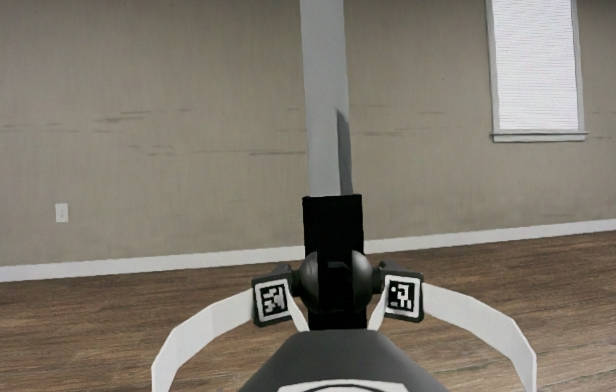

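Free. Target hole ≈0.723.

Emit:
execute_actions(actions=[{"r2":{"joints":{"lift_m":0.715},"pace":"slow"}}], cameras=[])

Emit:
execute_actions(actions=[{"r1":{"joints":{"gripper_m":0.07}}}], cameras=[])

Emit:
execute_actions(actions=[{"r1":{"joints":{"arm_m":0.1},"pace":"fast"},"r2":{"joints":{"lift_m":0.728},"pace":"slow"}}], cameras=[])

Emit:
execute_actions(actions=[{"r1":{"base":{"strafe_m":-1.9},"joints":{"lift_m":0.68,"arm_m":0,"gripper_m":0.14,"wrist_yaw_rad":0},"pace":"max"},"r2":{"joints":{"lift_m":0.715},"pace":"slow"}}], cameras=["r1_wrist_camera","r1_head_camera","r2_head_camera"])

Scene clock: 37.70 s.
r1.base_odometry: x=-1.508 y=+2.056 heading=-2.949 (m, m, rad; r1's odometry frame)
r1.turned_by_wheels: +0.000 (rad since the last result)
r1.turned_by_imu: +0.000 (rad since the last result)
r1.base_tilt: forward=+0.9 right=+0.5 (deg)
r1.lidar_m: 0.90 1.04 1.17 3.49 3.03 1.78 1.53 1.56 1.84 3.31 1.71 1.96
r1.base_status: not commanded
r1.joint_positions: lift_m=+0.255 arm_m=+0.474 wrist_yaw_rad=+0.013 wrist_pitch_rad=-0.014 wrist_roll_rad=-0.010 gripper_m=-0.014
r1.joint_status: not commanded
r1.motor_effort: lift_m=+19(18) arm_m=-10(10) wrist_yaw_rad=-6(6) wrist_pitch_rad=-5(5) wrist_roll_rad=+1(1) gripper_m=-19(19) wheel_0=-1(1) wheel_1=+0(0) wheel_2=+0(0) (%)
r1.hand_pose: x=+0.9343 y=-0.0837 z=+0.4375 quat_wxyz=(+1.000, -0.005, -0.007, +0.006) (m; r1's base frame)
r1.wrist_depth_mm: - - - - - - - / - - - 264 - - - / - - - 265 - - - / - - - 293 - - - / - - - 257 - - - / 1661 1618 183 212 185 1229 1336 / 1118 1078 976 - 1060 960 976
r2.base_odometry: x=+0.300 y=-0.645 heading=+0.000 (m, m, rad; r2's odometry frame)
r2.turned_by_wheels: +0.000 (rad since the last result)
r2.turned_by_imu: -0.001 (rad since the last result)
r2.base_tilt: forward=-0.7 right=+0.8 (deg)
r2.lidar_m: 0.80 3.31 2.21 2.01 2.03 2.57 2.99 3.05 2.97 2.70 0.91 0.80
r2.base_status: not commanded
r2.joint_positions: lift_m=+0.714 arm_m=+0.380 wrist_yaw_rad=-0.114 wrist_pitch_rad=+0.010 wrist_roll_rad=+0.003 gripper_m=-0.019
r2.joint_status: all done
r2.on_its_own: wrist_pitch_rad is at rest, and its effort (-35) is outside its rest range (-23 to +23)
r2.motor_effort: lift_m=+28(28) arm_m=+2(1) wrist_yaw_rad=-4(4) wrist_pitch_rad=-35(35) wrist_roll_rad=+0(3) gripper_m=-23(21) wheel_0=-8(7) wheel_1=-3(3) wheel_2=+2(2) (%)
r2.hand_pose: x=+0.8273 y=-0.1197 z=+0.8896 quat_wxyz=(+0.998, +0.002, +0.005, -0.057) (m; r2's base frame)
r2.wrist_depth_mm: - - - - - - - / - - - - - - - / - - - - - - - / - - - - - - - / - - 175 180 155 156 - / - - 180 209 181 - - / 1756 1708 1756 - 1808 1618 1863
pictures: none
No camera images: the call's "cameras" was empty. Leave "cameras" out to get every camera's image.

Scene clock: 39.30 s.
r1.base_odometry: x=-1.508 y=+2.056 heading=-2.949 (m, m, rad; r1's odometry frame)
r1.turned_by_wheels: +0.000 (rad since the last result)
r1.turned_by_imu: +0.000 (rad since the last result)
r1.base_tilt: forward=+0.8 right=+0.4 (deg)
r1.lidar_m: 0.90 1.04 1.17 3.49 3.00 1.78 1.52 1.56 1.85 3.31 1.71 1.92
r1.base_status: not commanded
r1.joint_positions: lift_m=+0.255 arm_m=+0.473 wrist_yaw_rad=+0.010 wrist_pitch_rad=-0.015 wrist_roll_rad=-0.010 gripper_m=+0.070
r1.joint_status: all done
r1.motor_effort: lift_m=+18(18) arm_m=-4(10) wrist_yaw_rad=+4(12) wrist_pitch_rad=-5(7) wrist_roll_rad=+1(1) gripper_m=-2(18) wheel_0=-1(1) wheel_1=+0(0) wheel_2=-2(2) (%)
r1.hand_pose: x=+0.9328 y=-0.0847 z=+0.4377 quat_wxyz=(+1.000, -0.005, -0.007, +0.005) (m; r1's base frame)
r1.wrist_depth_mm: - - - - - - - / - - - 265 - - - / - - - 267 - - - / - - - 277 - - - / - - - 259 - - - / 1618 1661 206 259 214 1255 1336 / 1118 1078 1025 - 1060 960 976
r2.base_odometry: x=+0.300 y=-0.645 heading=+0.000 (m, m, rad; r2's odometry frame)
r2.turned_by_wheels: +0.000 (rad since the last result)
r2.turned_by_imu: +0.000 (rad since the last result)
r2.base_tilt: forward=-0.8 right=+0.8 (deg)
r2.lidar_m: 0.77 3.29 2.19 2.03 2.06 2.59 3.01 3.05 2.99 2.70 0.91 0.80
r2.base_status: not commanded
r2.joint_positions: lift_m=+0.714 arm_m=+0.380 wrist_yaw_rad=-0.114 wrist_pitch_rad=+0.010 wrist_roll_rad=+0.003 gripper_m=-0.019
r2.joint_status: not commanded
r2.on_its_own: wrist_pitch_rad is at rest, and its effort (-35) is outside its rest range (-23 to +23)
r2.motor_effort: lift_m=+28(28) arm_m=+2(1) wrist_yaw_rad=-3(3) wrist_pitch_rad=-35(35) wrist_roll_rad=-1(0) gripper_m=-22(25) wheel_0=-7(7) wheel_1=-3(3) wheel_2=+2(2) (%)
r2.hand_pose: x=+0.8272 y=-0.1198 z=+0.8896 quat_wxyz=(+0.998, +0.002, +0.005, -0.057) (m; r2's base frame)
r2.wrist_depth_mm: - - - - - - - / - - - - - - - / - - - - - - - / - - - - - - - / - - 176 180 155 157 - / - - 181 209 181 - - / 1756 1661 1756 - 1863 1661 1863
pictures: none
No camera images: the call's "cameras" was empty. Leave "cameras" out to get every camera's image.

Scene clock: 41.17 s.
r1.base_odometry: x=-1.508 y=+2.056 heading=-2.949 (m, m, rad; r1's odometry frame)
r1.turned_by_wheels: +0.000 (rad since the last result)
r1.turned_by_imu: +0.000 (rad since the last result)
r1.base_tilt: forward=+0.8 right=+0.5 (deg)
r1.lidar_m: 0.88 1.04 1.17 3.48 3.04 1.76 1.54 1.55 1.86 3.28 1.68 1.95
r1.base_status: not commanded
r1.joint_positions: lift_m=+0.255 arm_m=+0.101 wrist_yaw_rad=+0.010 wrist_pitch_rad=-0.014 wrist_roll_rad=-0.010 gripper_m=+0.070
r1.joint_status: all done
r1.motor_effort: lift_m=+18(18) arm_m=-5(5) wrist_yaw_rad=+2(3) wrist_pitch_rad=-6(6) wrist_roll_rad=+1(0) gripper_m=-3(2) wheel_0=-1(1) wheel_1=+0(0) wheel_2=-2(1) (%)
r1.hand_pose: x=+0.5612 y=-0.0846 z=+0.4375 quat_wxyz=(+1.000, -0.005, -0.007, +0.005) (m; r1's base frame)
r1.wrist_depth_mm: - - - - - - - / - - - - - - - / - - - - - - - / - - - - - - - / - - - - - - - / 1576 1618 206 1281 214 1255 1336 / 1042 1078 1025 - 1060 991 960
r2.base_odometry: x=+0.300 y=-0.645 heading=+0.000 (m, m, rad; r2's odometry frame)
r2.turned_by_wheels: +0.000 (rad since the last result)
r2.turned_by_imu: -0.001 (rad since the last result)
r2.base_tilt: forward=-1.0 right=+0.8 (deg)
r2.lidar_m: 0.81 3.32 2.20 2.00 2.05 2.60 3.00 3.06 2.97 2.71 1.02 0.90
r2.base_status: not commanded
r2.joint_positions: lift_m=+0.727 arm_m=+0.380 wrist_yaw_rad=-0.114 wrist_pitch_rad=+0.014 wrist_roll_rad=+0.003 gripper_m=-0.019
r2.joint_status: all done
r2.on_its_own: wrist_pitch_rad is at rest, and its effort (-47) is outside its rest range (-23 to +23)
r2.motor_effort: lift_m=+30(30) arm_m=+2(1) wrist_yaw_rad=-4(3) wrist_pitch_rad=-47(50) wrist_roll_rad=+2(1) gripper_m=-23(22) wheel_0=-7(8) wheel_1=-3(3) wheel_2=+2(2) (%)
r2.hand_pose: x=+0.8272 y=-0.1198 z=+0.9014 quat_wxyz=(+0.998, +0.002, +0.007, -0.057) (m; r2's base frame)
r2.wrist_depth_mm: - - - - - - - / - - - - - - - / - - - - - - - / - - - - - - - / - - 179 155 157 160 - / - - 181 209 181 - - / 1708 1708 1808 - 1808 1661 1808
pictures: none
No camera images: the call's "cameras" was empty. Leave "cameras" out to get every camera's image.

Scene clock: 45.73 s.
r1.base_odometry: x=-1.872 y=+3.920 heading=-2.949 (m, m, rad; r1's odometry frame)
r1.turned_by_wheels: +0.000 (rad since the last result)
r1.turned_by_imu: -0.011 (rad since the last result)
r1.base_tilt: forward=+0.9 right=+0.5 (deg)
r1.lidar_m: 0.89 0.86 1.98 5.33 2.19 1.27 1.09 1.10 1.29 2.31 3.39 1.03
r1.base_status: done
r1.joint_positions: lift_m=+0.680 arm_m=+0.001 wrist_yaw_rad=+0.000 wrist_pitch_rad=-0.014 wrist_roll_rad=-0.010 gripper_m=+0.140
r1.joint_status: all done
r1.motor_effort: lift_m=+22(25) arm_m=-5(4) wrist_yaw_rad=+2(0) wrist_pitch_rad=-6(7) wrist_roll_rad=+1(1) gripper_m=+1(2) wheel_0=-3(16) wheel_1=+1(15) wheel_2=+0(0) (%)
r1.hand_pose: x=+0.4603 y=-0.0874 z=+0.8622 quat_wxyz=(+1.000, -0.005, -0.007, +0.000) (m; r1's base frame)
r1.wrist_depth_mm: - - - - - - - / - - - - - - - / - - - - - - - / - - - - - - - / - - 1182 1118 904 976 1078 / - 699 676 715 750 - - / - - - - - 1863 1661
r2.base_odometry: x=+0.300 y=-0.645 heading=+0.000 (m, m, rad; r2's odometry frame)
r2.turned_by_wheels: +0.000 (rad since the last result)
r2.turned_by_imu: -0.001 (rad since the last result)
r2.base_tilt: forward=-0.9 right=+0.7 (deg)
r2.lidar_m: 0.80 3.32 2.19 2.01 2.04 2.58 3.01 3.05 2.97 2.70 2.76 2.61
r2.base_status: not commanded
r2.joint_positions: lift_m=+0.715 arm_m=+0.380 wrist_yaw_rad=-0.115 wrist_pitch_rad=+0.002 wrist_roll_rad=+0.003 gripper_m=-0.019
r2.joint_status: all done
r2.motor_effort: lift_m=+15(28) arm_m=+2(2) wrist_yaw_rad=-2(4) wrist_pitch_rad=-12(45) wrist_roll_rad=-1(1) gripper_m=-21(24) wheel_0=-7(7) wheel_1=-3(3) wheel_2=+1(2) (%)
r2.hand_pose: x=+0.8272 y=-0.1198 z=+0.8929 quat_wxyz=(+0.998, +0.001, +0.001, -0.057) (m; r2's base frame)
r2.wrist_depth_mm: - - - - - - - / - - - - - - - / - - - - - - - / - - - - - - - / - - 168 173 178 182 - / - - 179 208 181 - - / 1808 1756 1863 - 1921 1708 1863
pictures: r1_head_camera, r1_wrist_camera, r2_head_camera
camera_calibration (this result's frames):
r1_wrist_camera: T_world_to_cam=[[0.0474059, -0.998059, -0.0403737, -0.0613058], [-0.0195579, 0.039484, -0.999029, 0.92434], [0.998684, 0.0481495, -0.0176482, -0.212219], [0, 0, 0, 1]] pos_world=[0.232924, -0.0874653, 0.917222]
Images, in order (width x height): r1_head_camera 420x560, r1_wrist_camera 616x392, r2_head_camera 420x560.

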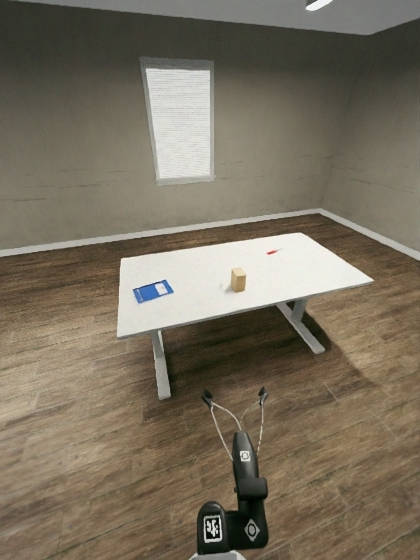

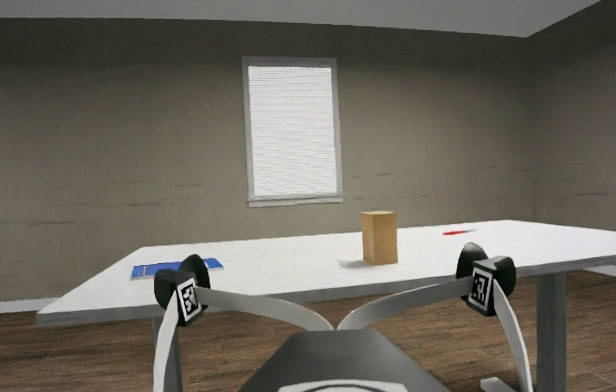

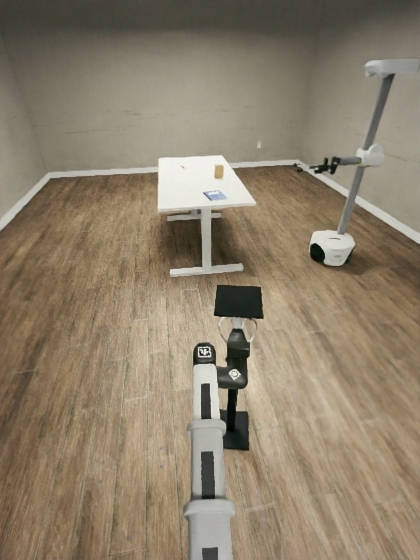

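Emit:
execute_actions(actions=[{"r1":{"base":{"strafe_m":-0.25},"joints":{"lift_m":0.635,"arm_m":0.2,"wrist_yaw_rad":0.42},"pace":"fast"},"r2":{"joints":{"gripper_m":0.1}}}], cameras=[])

Emit:
execute_actions(actions=[{"r1":{"base":{"translate_m":0.35},"pace":"fast"},"r2":{"base":{"translate_m":-0.3},"joints":{"arm_m":0.1}}}], cameras=["r1_wrist_camera","r1_head_camera"])

Scene clock: 48.73 s.
r1.base_odometry: x=-1.920 y=+4.166 heading=-2.949 (m, m, rad; r1's odometry frame)
r1.turned_by_wheels: +0.000 (rad since the last result)
r1.turned_by_imu: -0.001 (rad since the last result)
r1.base_tilt: forward=+1.0 right=+0.5 (deg)
r1.lidar_m: 0.93 0.94 2.22 5.58 2.10 1.22 1.03 1.05 1.19 2.17 3.16 1.07
r1.base_status: done
r1.joint_positions: lift_m=+0.635 arm_m=+0.199 wrist_yaw_rad=+0.420 wrist_pitch_rad=-0.014 wrist_roll_rad=-0.010 gripper_m=+0.140
r1.joint_status: all done
r1.motor_effort: lift_m=+20(21) arm_m=+5(3) wrist_yaw_rad=+2(8) wrist_pitch_rad=-6(7) wrist_roll_rad=+1(2) gripper_m=+0(0) wheel_0=+1(13) wheel_1=+1(12) wheel_2=+0(0) (%)
r1.hand_pose: x=+0.6690 y=+0.0378 z=+0.8175 quat_wxyz=(+0.978, -0.003, -0.008, +0.208) (m; r1's base frame)
r1.wrist_depth_mm: - - - - - - - / - - - - - - - / - - - - - - - / - - - - - - - / - - 854 854 778 621 691 / - - 574 544 521 477 484 / - 1921 1661 - 1921 1756 1708
r2.base_odometry: x=+0.300 y=-0.645 heading=+0.000 (m, m, rad; r2's odometry frame)
r2.turned_by_wheels: +0.000 (rad since the last result)
r2.turned_by_imu: -0.001 (rad since the last result)
r2.base_tilt: forward=-0.8 right=+0.8 (deg)
r2.lidar_m: 0.82 3.31 2.19 2.01 2.06 2.60 3.02 3.06 2.99 2.70 2.78 2.89
r2.base_status: not commanded
r2.joint_positions: lift_m=+0.715 arm_m=+0.380 wrist_yaw_rad=-0.116 wrist_pitch_rad=+0.001 wrist_roll_rad=+0.003 gripper_m=+0.100
r2.joint_status: all done
r2.motor_effort: lift_m=+15(15) arm_m=+2(2) wrist_yaw_rad=+1(21) wrist_pitch_rad=-9(12) wrist_roll_rad=+1(0) gripper_m=-1(25) wheel_0=-2(7) wheel_1=-2(3) wheel_2=-2(4) (%)
r2.hand_pose: x=+0.8271 y=-0.1201 z=+0.8933 quat_wxyz=(+0.998, +0.001, +0.000, -0.058) (m; r2's base frame)
r2.wrist_depth_mm: - - - - - - - / - - - - - - - / - - - - - - - / - - - - - - - / - - 171 176 181 186 - / - - 1618 210 - - - / 1808 1863 1863 - - 1808 1921
pictures: none
No camera images: the call's "cameras" was empty. Leave "cameras" out to get every camera's image.

Scene clock: 51.20 s.
r1.base_odometry: x=-2.263 y=+4.099 heading=-2.948 (m, m, rad; r1's odometry frame)
r1.turned_by_wheels: +0.000 (rad since the last result)
r1.turned_by_imu: -0.001 (rad since the last result)
r1.base_tilt: forward=+0.8 right=+0.5 (deg)
r1.lidar_m: 0.58 0.58 0.73 2.15 2.70 1.61 1.39 1.38 1.62 2.90 1.16 0.67
r1.base_status: done
r1.joint_positions: lift_m=+0.635 arm_m=+0.199 wrist_yaw_rad=+0.420 wrist_pitch_rad=-0.014 wrist_roll_rad=-0.010 gripper_m=+0.140
r1.joint_status: not commanded
r1.motor_effort: lift_m=+19(19) arm_m=+5(5) wrist_yaw_rad=+2(2) wrist_pitch_rad=-5(6) wrist_roll_rad=+1(2) gripper_m=+1(0) wheel_0=+1(9) wheel_1=+2(8) wheel_2=+0(9) (%)
r1.hand_pose: x=+0.6690 y=+0.0378 z=+0.8175 quat_wxyz=(+0.978, -0.003, -0.008, +0.208) (m; r1's base frame)
r1.wrist_depth_mm: - - - - - - - / - - - - - - - / - - - - - - - / - - - - - - - / - 960 904 854 312 715 683 / 488 439 389 442 307 345 402 / 330 317 315 - 307 289 286
r2.base_odometry: x=+0.000 y=-0.645 heading=+0.000 (m, m, rad; r2's odometry frame)
r2.turned_by_wheels: +0.000 (rad since the last result)
r2.turned_by_imu: +0.000 (rad since the last result)
r2.base_tilt: forward=-0.9 right=+0.8 (deg)
r2.lidar_m: 1.06 3.25 2.15 1.98 2.02 2.54 2.69 2.75 3.03 2.71 2.79 3.07
r2.base_status: done
r2.joint_positions: lift_m=+0.715 arm_m=+0.101 wrist_yaw_rad=-0.115 wrist_pitch_rad=+0.001 wrist_roll_rad=+0.003 gripper_m=+0.100
r2.joint_status: all done
r2.motor_effort: lift_m=+15(15) arm_m=-8(9) wrist_yaw_rad=-2(1) wrist_pitch_rad=-8(9) wrist_roll_rad=+0(1) gripper_m=-1(1) wheel_0=-2(6) wheel_1=-1(3) wheel_2=+0(11) (%)
r2.hand_pose: x=+0.5488 y=-0.1200 z=+0.8933 quat_wxyz=(+0.998, +0.001, +0.000, -0.058) (m; r2's base frame)
r2.wrist_depth_mm: - - - - - - - / - - - - - - - / - - - - - - - / - - - - - - - / - - - - - - - / - - - - - - - / 1863 1863 1863 - - 1808 1921
pictures: r1_head_camera, r1_wrist_camera
camera_calibration (this result's frames):
r1_wrist_camera: T_world_to_cam=[[0.450142, -0.892044, -0.0403763, -0.221504], [-0.034, 0.0280616, -0.999028, 0.888894], [0.89231, 0.451077, -0.0176978, -0.37147], [0, 0, 0, 1]] pos_world=[0.461397, -0.0549734, 0.872512]
Images, in order (width x height): r1_head_camera 420x560, r1_wrist_camera 616x392.

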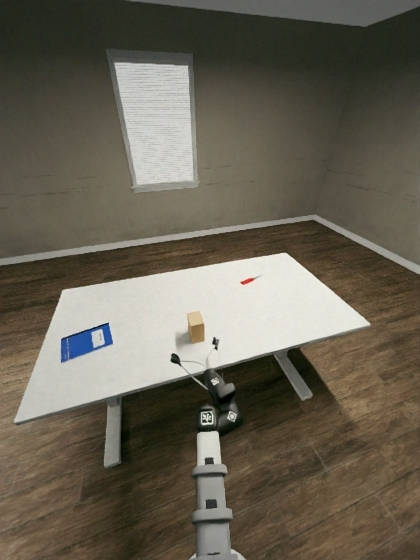

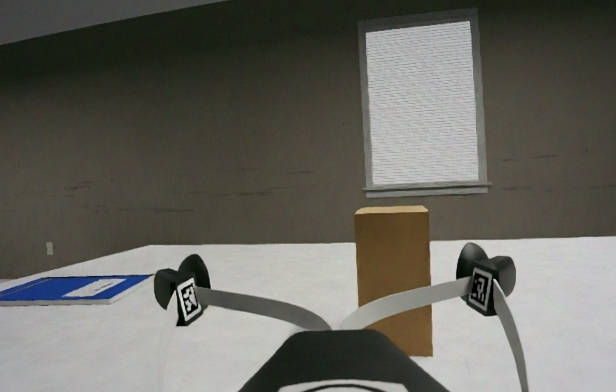

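Emit:
execute_actions(actions=[{"r1":{"base":{"strafe_m":0.025},"joints":{"arm_m":0.338,"wrist_yaw_rad":0.32}}}], cameras=["r1_wrist_camera"])

Emit:
execute_actions(actions=[{"r1":{"joints":{"gripper_m":0.015}}}], cameras=["r1_wrist_camera"])

Emit:
execute_actions(actions=[{"r1":{"joints":{"lift_m":0.69}}}], cameras=["r1_wrist_camera"])

Scene clock: 53.63 s.
r1.base_odometry: x=-2.259 y=+4.074 heading=-2.948 (m, m, rad; r1's odometry frame)
r1.turned_by_wheels: +0.000 (rad since the last result)
r1.turned_by_imu: +0.001 (rad since the last result)
r1.base_tilt: forward=+0.9 right=+0.5 (deg)
r1.lidar_m: 0.59 0.61 0.70 2.15 2.72 1.65 1.37 1.38 1.63 2.88 1.15 0.68
r1.base_status: done
r1.joint_positions: lift_m=+0.635 arm_m=+0.337 wrist_yaw_rad=+0.320 wrist_pitch_rad=-0.014 wrist_roll_rad=-0.010 gripper_m=+0.140
r1.joint_status: all done
r1.motor_effort: lift_m=+20(19) arm_m=+5(4) wrist_yaw_rad=+2(1) wrist_pitch_rad=-6(6) wrist_roll_rad=+1(1) gripper_m=+1(1) wheel_0=+0(9) wheel_1=+2(8) wheel_2=+0(2) (%)
r1.hand_pose: x=+0.8092 y=+0.0078 z=+0.8175 quat_wxyz=(+0.987, -0.004, -0.008, +0.159) (m; r1's base frame)
r1.wrist_depth_mm: - - - - - - - / - - - - - - - / - - - - - - - / - - - - - - - / - - - 187 597 723 699 / 488 439 387 185 182 345 402 / 330 317 317 - 314 289 287
r2.base_odometry: x=+0.000 y=-0.645 heading=+0.000 (m, m, rad; r2's odometry frame)
r2.turned_by_wheels: +0.000 (rad since the last result)
r2.turned_by_imu: -0.001 (rad since the last result)
r2.base_tilt: forward=-0.8 right=+0.8 (deg)
r2.lidar_m: 1.06 3.25 2.18 1.97 2.00 2.54 2.71 2.75 3.01 2.72 2.82 3.04
r2.base_status: not commanded
r2.joint_positions: lift_m=+0.715 arm_m=+0.101 wrist_yaw_rad=-0.115 wrist_pitch_rad=+0.001 wrist_roll_rad=+0.003 gripper_m=+0.100
r2.joint_status: not commanded
r2.motor_effort: lift_m=+15(15) arm_m=-8(8) wrist_yaw_rad=-1(2) wrist_pitch_rad=-8(8) wrist_roll_rad=-1(0) gripper_m=-2(0) wheel_0=-2(2) wheel_1=-1(0) wheel_2=+0(0) (%)
r2.hand_pose: x=+0.5488 y=-0.1200 z=+0.8933 quat_wxyz=(+0.998, +0.001, +0.000, -0.058) (m; r2's base frame)
r2.wrist_depth_mm: - - - - - - - / - - - - - - - / - - - - - - - / - - - - - - - / - - - - - - - / - - - - - - - / 1863 1863 1863 - - 1808 1921
pictures: r1_wrist_camera
camera_calibration (this result's frames):
r1_wrist_camera: T_world_to_cam=[[0.358901, -0.932502, -0.0403752, -0.237251], [-0.0310066, 0.0313218, -0.999028, 0.892063], [0.93286, 0.359804, -0.0176723, -0.515163], [0, 0, 0, 1]] pos_world=[0.593385, -0.0638202, 0.872513]
Images, in order (width x height): r1_wrist_camera 616x392.

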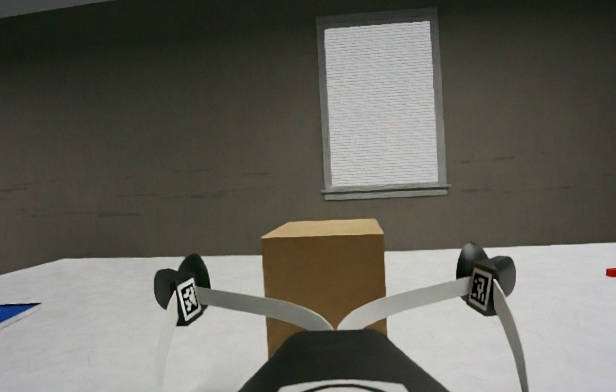

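Scene clock: 55.87 s.
r1.base_odometry: x=-2.259 y=+4.074 heading=-2.948 (m, m, rad; r1's odometry frame)
r1.turned_by_wheels: +0.000 (rad since the last result)
r1.turned_by_imu: +0.000 (rad since the last result)
r1.base_tilt: forward=+1.0 right=+0.5 (deg)
r1.lidar_m: 0.59 0.58 0.70 2.15 2.71 1.62 1.38 1.39 1.63 2.90 1.14 0.69
r1.base_status: not commanded
r1.joint_positions: lift_m=+0.635 arm_m=+0.337 wrist_yaw_rad=+0.320 wrist_pitch_rad=-0.014 wrist_roll_rad=-0.010 gripper_m=+0.015
r1.joint_status: all done
r1.motor_effort: lift_m=+19(19) arm_m=+5(6) wrist_yaw_rad=+1(1) wrist_pitch_rad=-6(6) wrist_roll_rad=+1(1) gripper_m=-18(18) wheel_0=+0(0) wheel_1=+2(2) wheel_2=+0(0) (%)
r1.hand_pose: x=+0.8092 y=+0.0079 z=+0.8175 quat_wxyz=(+0.987, -0.004, -0.008, +0.159) (m; r1's base frame)
r1.wrist_depth_mm: - - - - - - - / - - - - - - - / - - - - - - - / - - - - - - - / - - - 173 202 723 691 / 484 480 189 173 173 177 399 / 330 307 315 - 314 289 277
r2.base_odometry: x=+0.000 y=-0.645 heading=+0.000 (m, m, rad; r2's odometry frame)
r2.turned_by_wheels: +0.000 (rad since the last result)
r2.turned_by_imu: -0.001 (rad since the last result)
r2.base_tilt: forward=-1.0 right=+0.8 (deg)
r2.lidar_m: 1.05 3.22 2.16 1.96 2.01 2.53 2.71 2.74 3.00 2.74 2.80 3.03
r2.base_status: not commanded
r2.joint_positions: lift_m=+0.715 arm_m=+0.101 wrist_yaw_rad=-0.115 wrist_pitch_rad=+0.001 wrist_roll_rad=+0.003 gripper_m=+0.100
r2.joint_status: not commanded
r2.motor_effort: lift_m=+15(15) arm_m=-8(8) wrist_yaw_rad=-2(1) wrist_pitch_rad=-8(8) wrist_roll_rad=+2(2) gripper_m=+2(0) wheel_0=-2(2) wheel_1=+0(0) wheel_2=+0(0) (%)
r2.hand_pose: x=+0.5488 y=-0.1200 z=+0.8933 quat_wxyz=(+0.998, +0.001, +0.000, -0.058) (m; r2's base frame)
r2.wrist_depth_mm: - - - - - - - / - - - - - - - / - - - - - - - / - - - - - - - / - - - - - - - / - - - - - - - / 1808 1863 1921 - - 1808 1921
pictures: r1_wrist_camera
camera_calibration (this result's frames):
r1_wrist_camera: T_world_to_cam=[[0.359208, -0.932384, -0.0403747, -0.237416], [-0.0310168, 0.0313112, -0.999028, 0.892069], [0.932742, 0.360111, -0.0176723, -0.515126], [0, 0, 0, 1]] pos_world=[0.59343, -0.0637921, 0.872513]
Images, in order (width x height): r1_wrist_camera 616x392.

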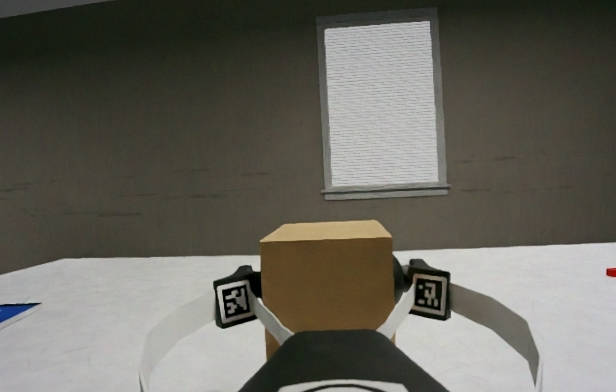

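Scene clock: 57.00 s.
r1.base_odometry: x=-2.259 y=+4.074 heading=-2.948 (m, m, rad; r1's odometry frame)
r1.turned_by_wheels: +0.000 (rad since the last result)
r1.turned_by_imu: +0.000 (rad since the last result)
r1.base_tilt: forward=+1.0 right=+0.7 (deg)
r1.lidar_m: 0.59 0.60 0.72 2.16 2.70 1.64 1.39 1.40 1.61 2.88 1.12 0.67
r1.base_status: not commanded
r1.joint_positions: lift_m=+0.690 arm_m=+0.337 wrist_yaw_rad=+0.320 wrist_pitch_rad=-0.011 wrist_roll_rad=-0.010 gripper_m=+0.015
r1.joint_status: all done
r1.motor_effort: lift_m=+25(26) arm_m=+5(5) wrist_yaw_rad=+1(2) wrist_pitch_rad=-14(16) wrist_roll_rad=+2(1) gripper_m=-16(17) wheel_0=+0(0) wheel_1=+2(2) wheel_2=+0(0) (%)
r1.hand_pose: x=+0.8093 y=+0.0079 z=+0.8712 quat_wxyz=(+0.987, -0.004, -0.006, +0.159) (m; r1's base frame)
r1.wrist_depth_mm: - - - - - - - / - - - - - - - / - - - - - - - / - - - - - - - / - - - 173 203 - - / 654 647 189 173 171 177 530 / 439 415 427 - 424 392 375
r2.base_odometry: x=+0.000 y=-0.645 heading=+0.000 (m, m, rad; r2's odometry frame)
r2.turned_by_wheels: +0.000 (rad since the last result)
r2.turned_by_imu: +0.000 (rad since the last result)
r2.base_tilt: forward=-1.0 right=+0.6 (deg)
r2.lidar_m: 1.05 3.25 2.17 1.98 2.02 2.54 2.71 2.77 2.99 2.70 2.81 3.04
r2.base_status: not commanded
r2.joint_positions: lift_m=+0.715 arm_m=+0.101 wrist_yaw_rad=-0.115 wrist_pitch_rad=+0.001 wrist_roll_rad=+0.003 gripper_m=+0.100
r2.joint_status: not commanded
r2.motor_effort: lift_m=+15(15) arm_m=-8(8) wrist_yaw_rad=+0(2) wrist_pitch_rad=-8(8) wrist_roll_rad=+0(0) gripper_m=+0(1) wheel_0=-2(2) wheel_1=+0(0) wheel_2=+0(0) (%)
r2.hand_pose: x=+0.5488 y=-0.1200 z=+0.8933 quat_wxyz=(+0.998, +0.001, +0.000, -0.058) (m; r2's base frame)
r2.wrist_depth_mm: - - - - - - - / - - - - - - - / - - - - - - - / - - - - - - - / - - - - - - - / - - - - - - - / 1808 1808 1863 - - 1808 1921
pictures: r1_wrist_camera
camera_calibration (this result's frames):
r1_wrist_camera: T_world_to_cam=[[0.35909, -0.932423, -0.0405192, -0.235032], [-0.0339159, 0.0303492, -0.998964, 0.947955], [0.932686, 0.360093, -0.0207258, -0.51149], [0, 0, 0, 1]] pos_world=[0.593608, -0.0637352, 0.926849]
Images, in order (width x height): r1_wrist_camera 616x392.

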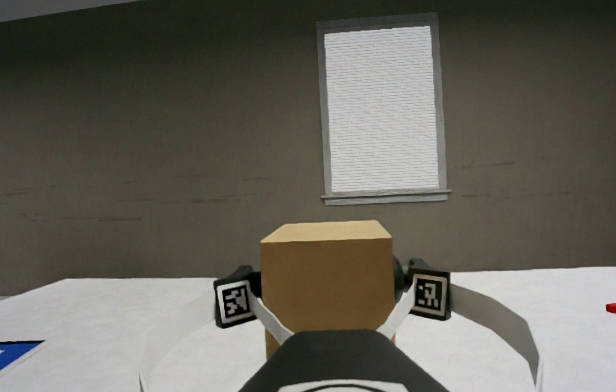

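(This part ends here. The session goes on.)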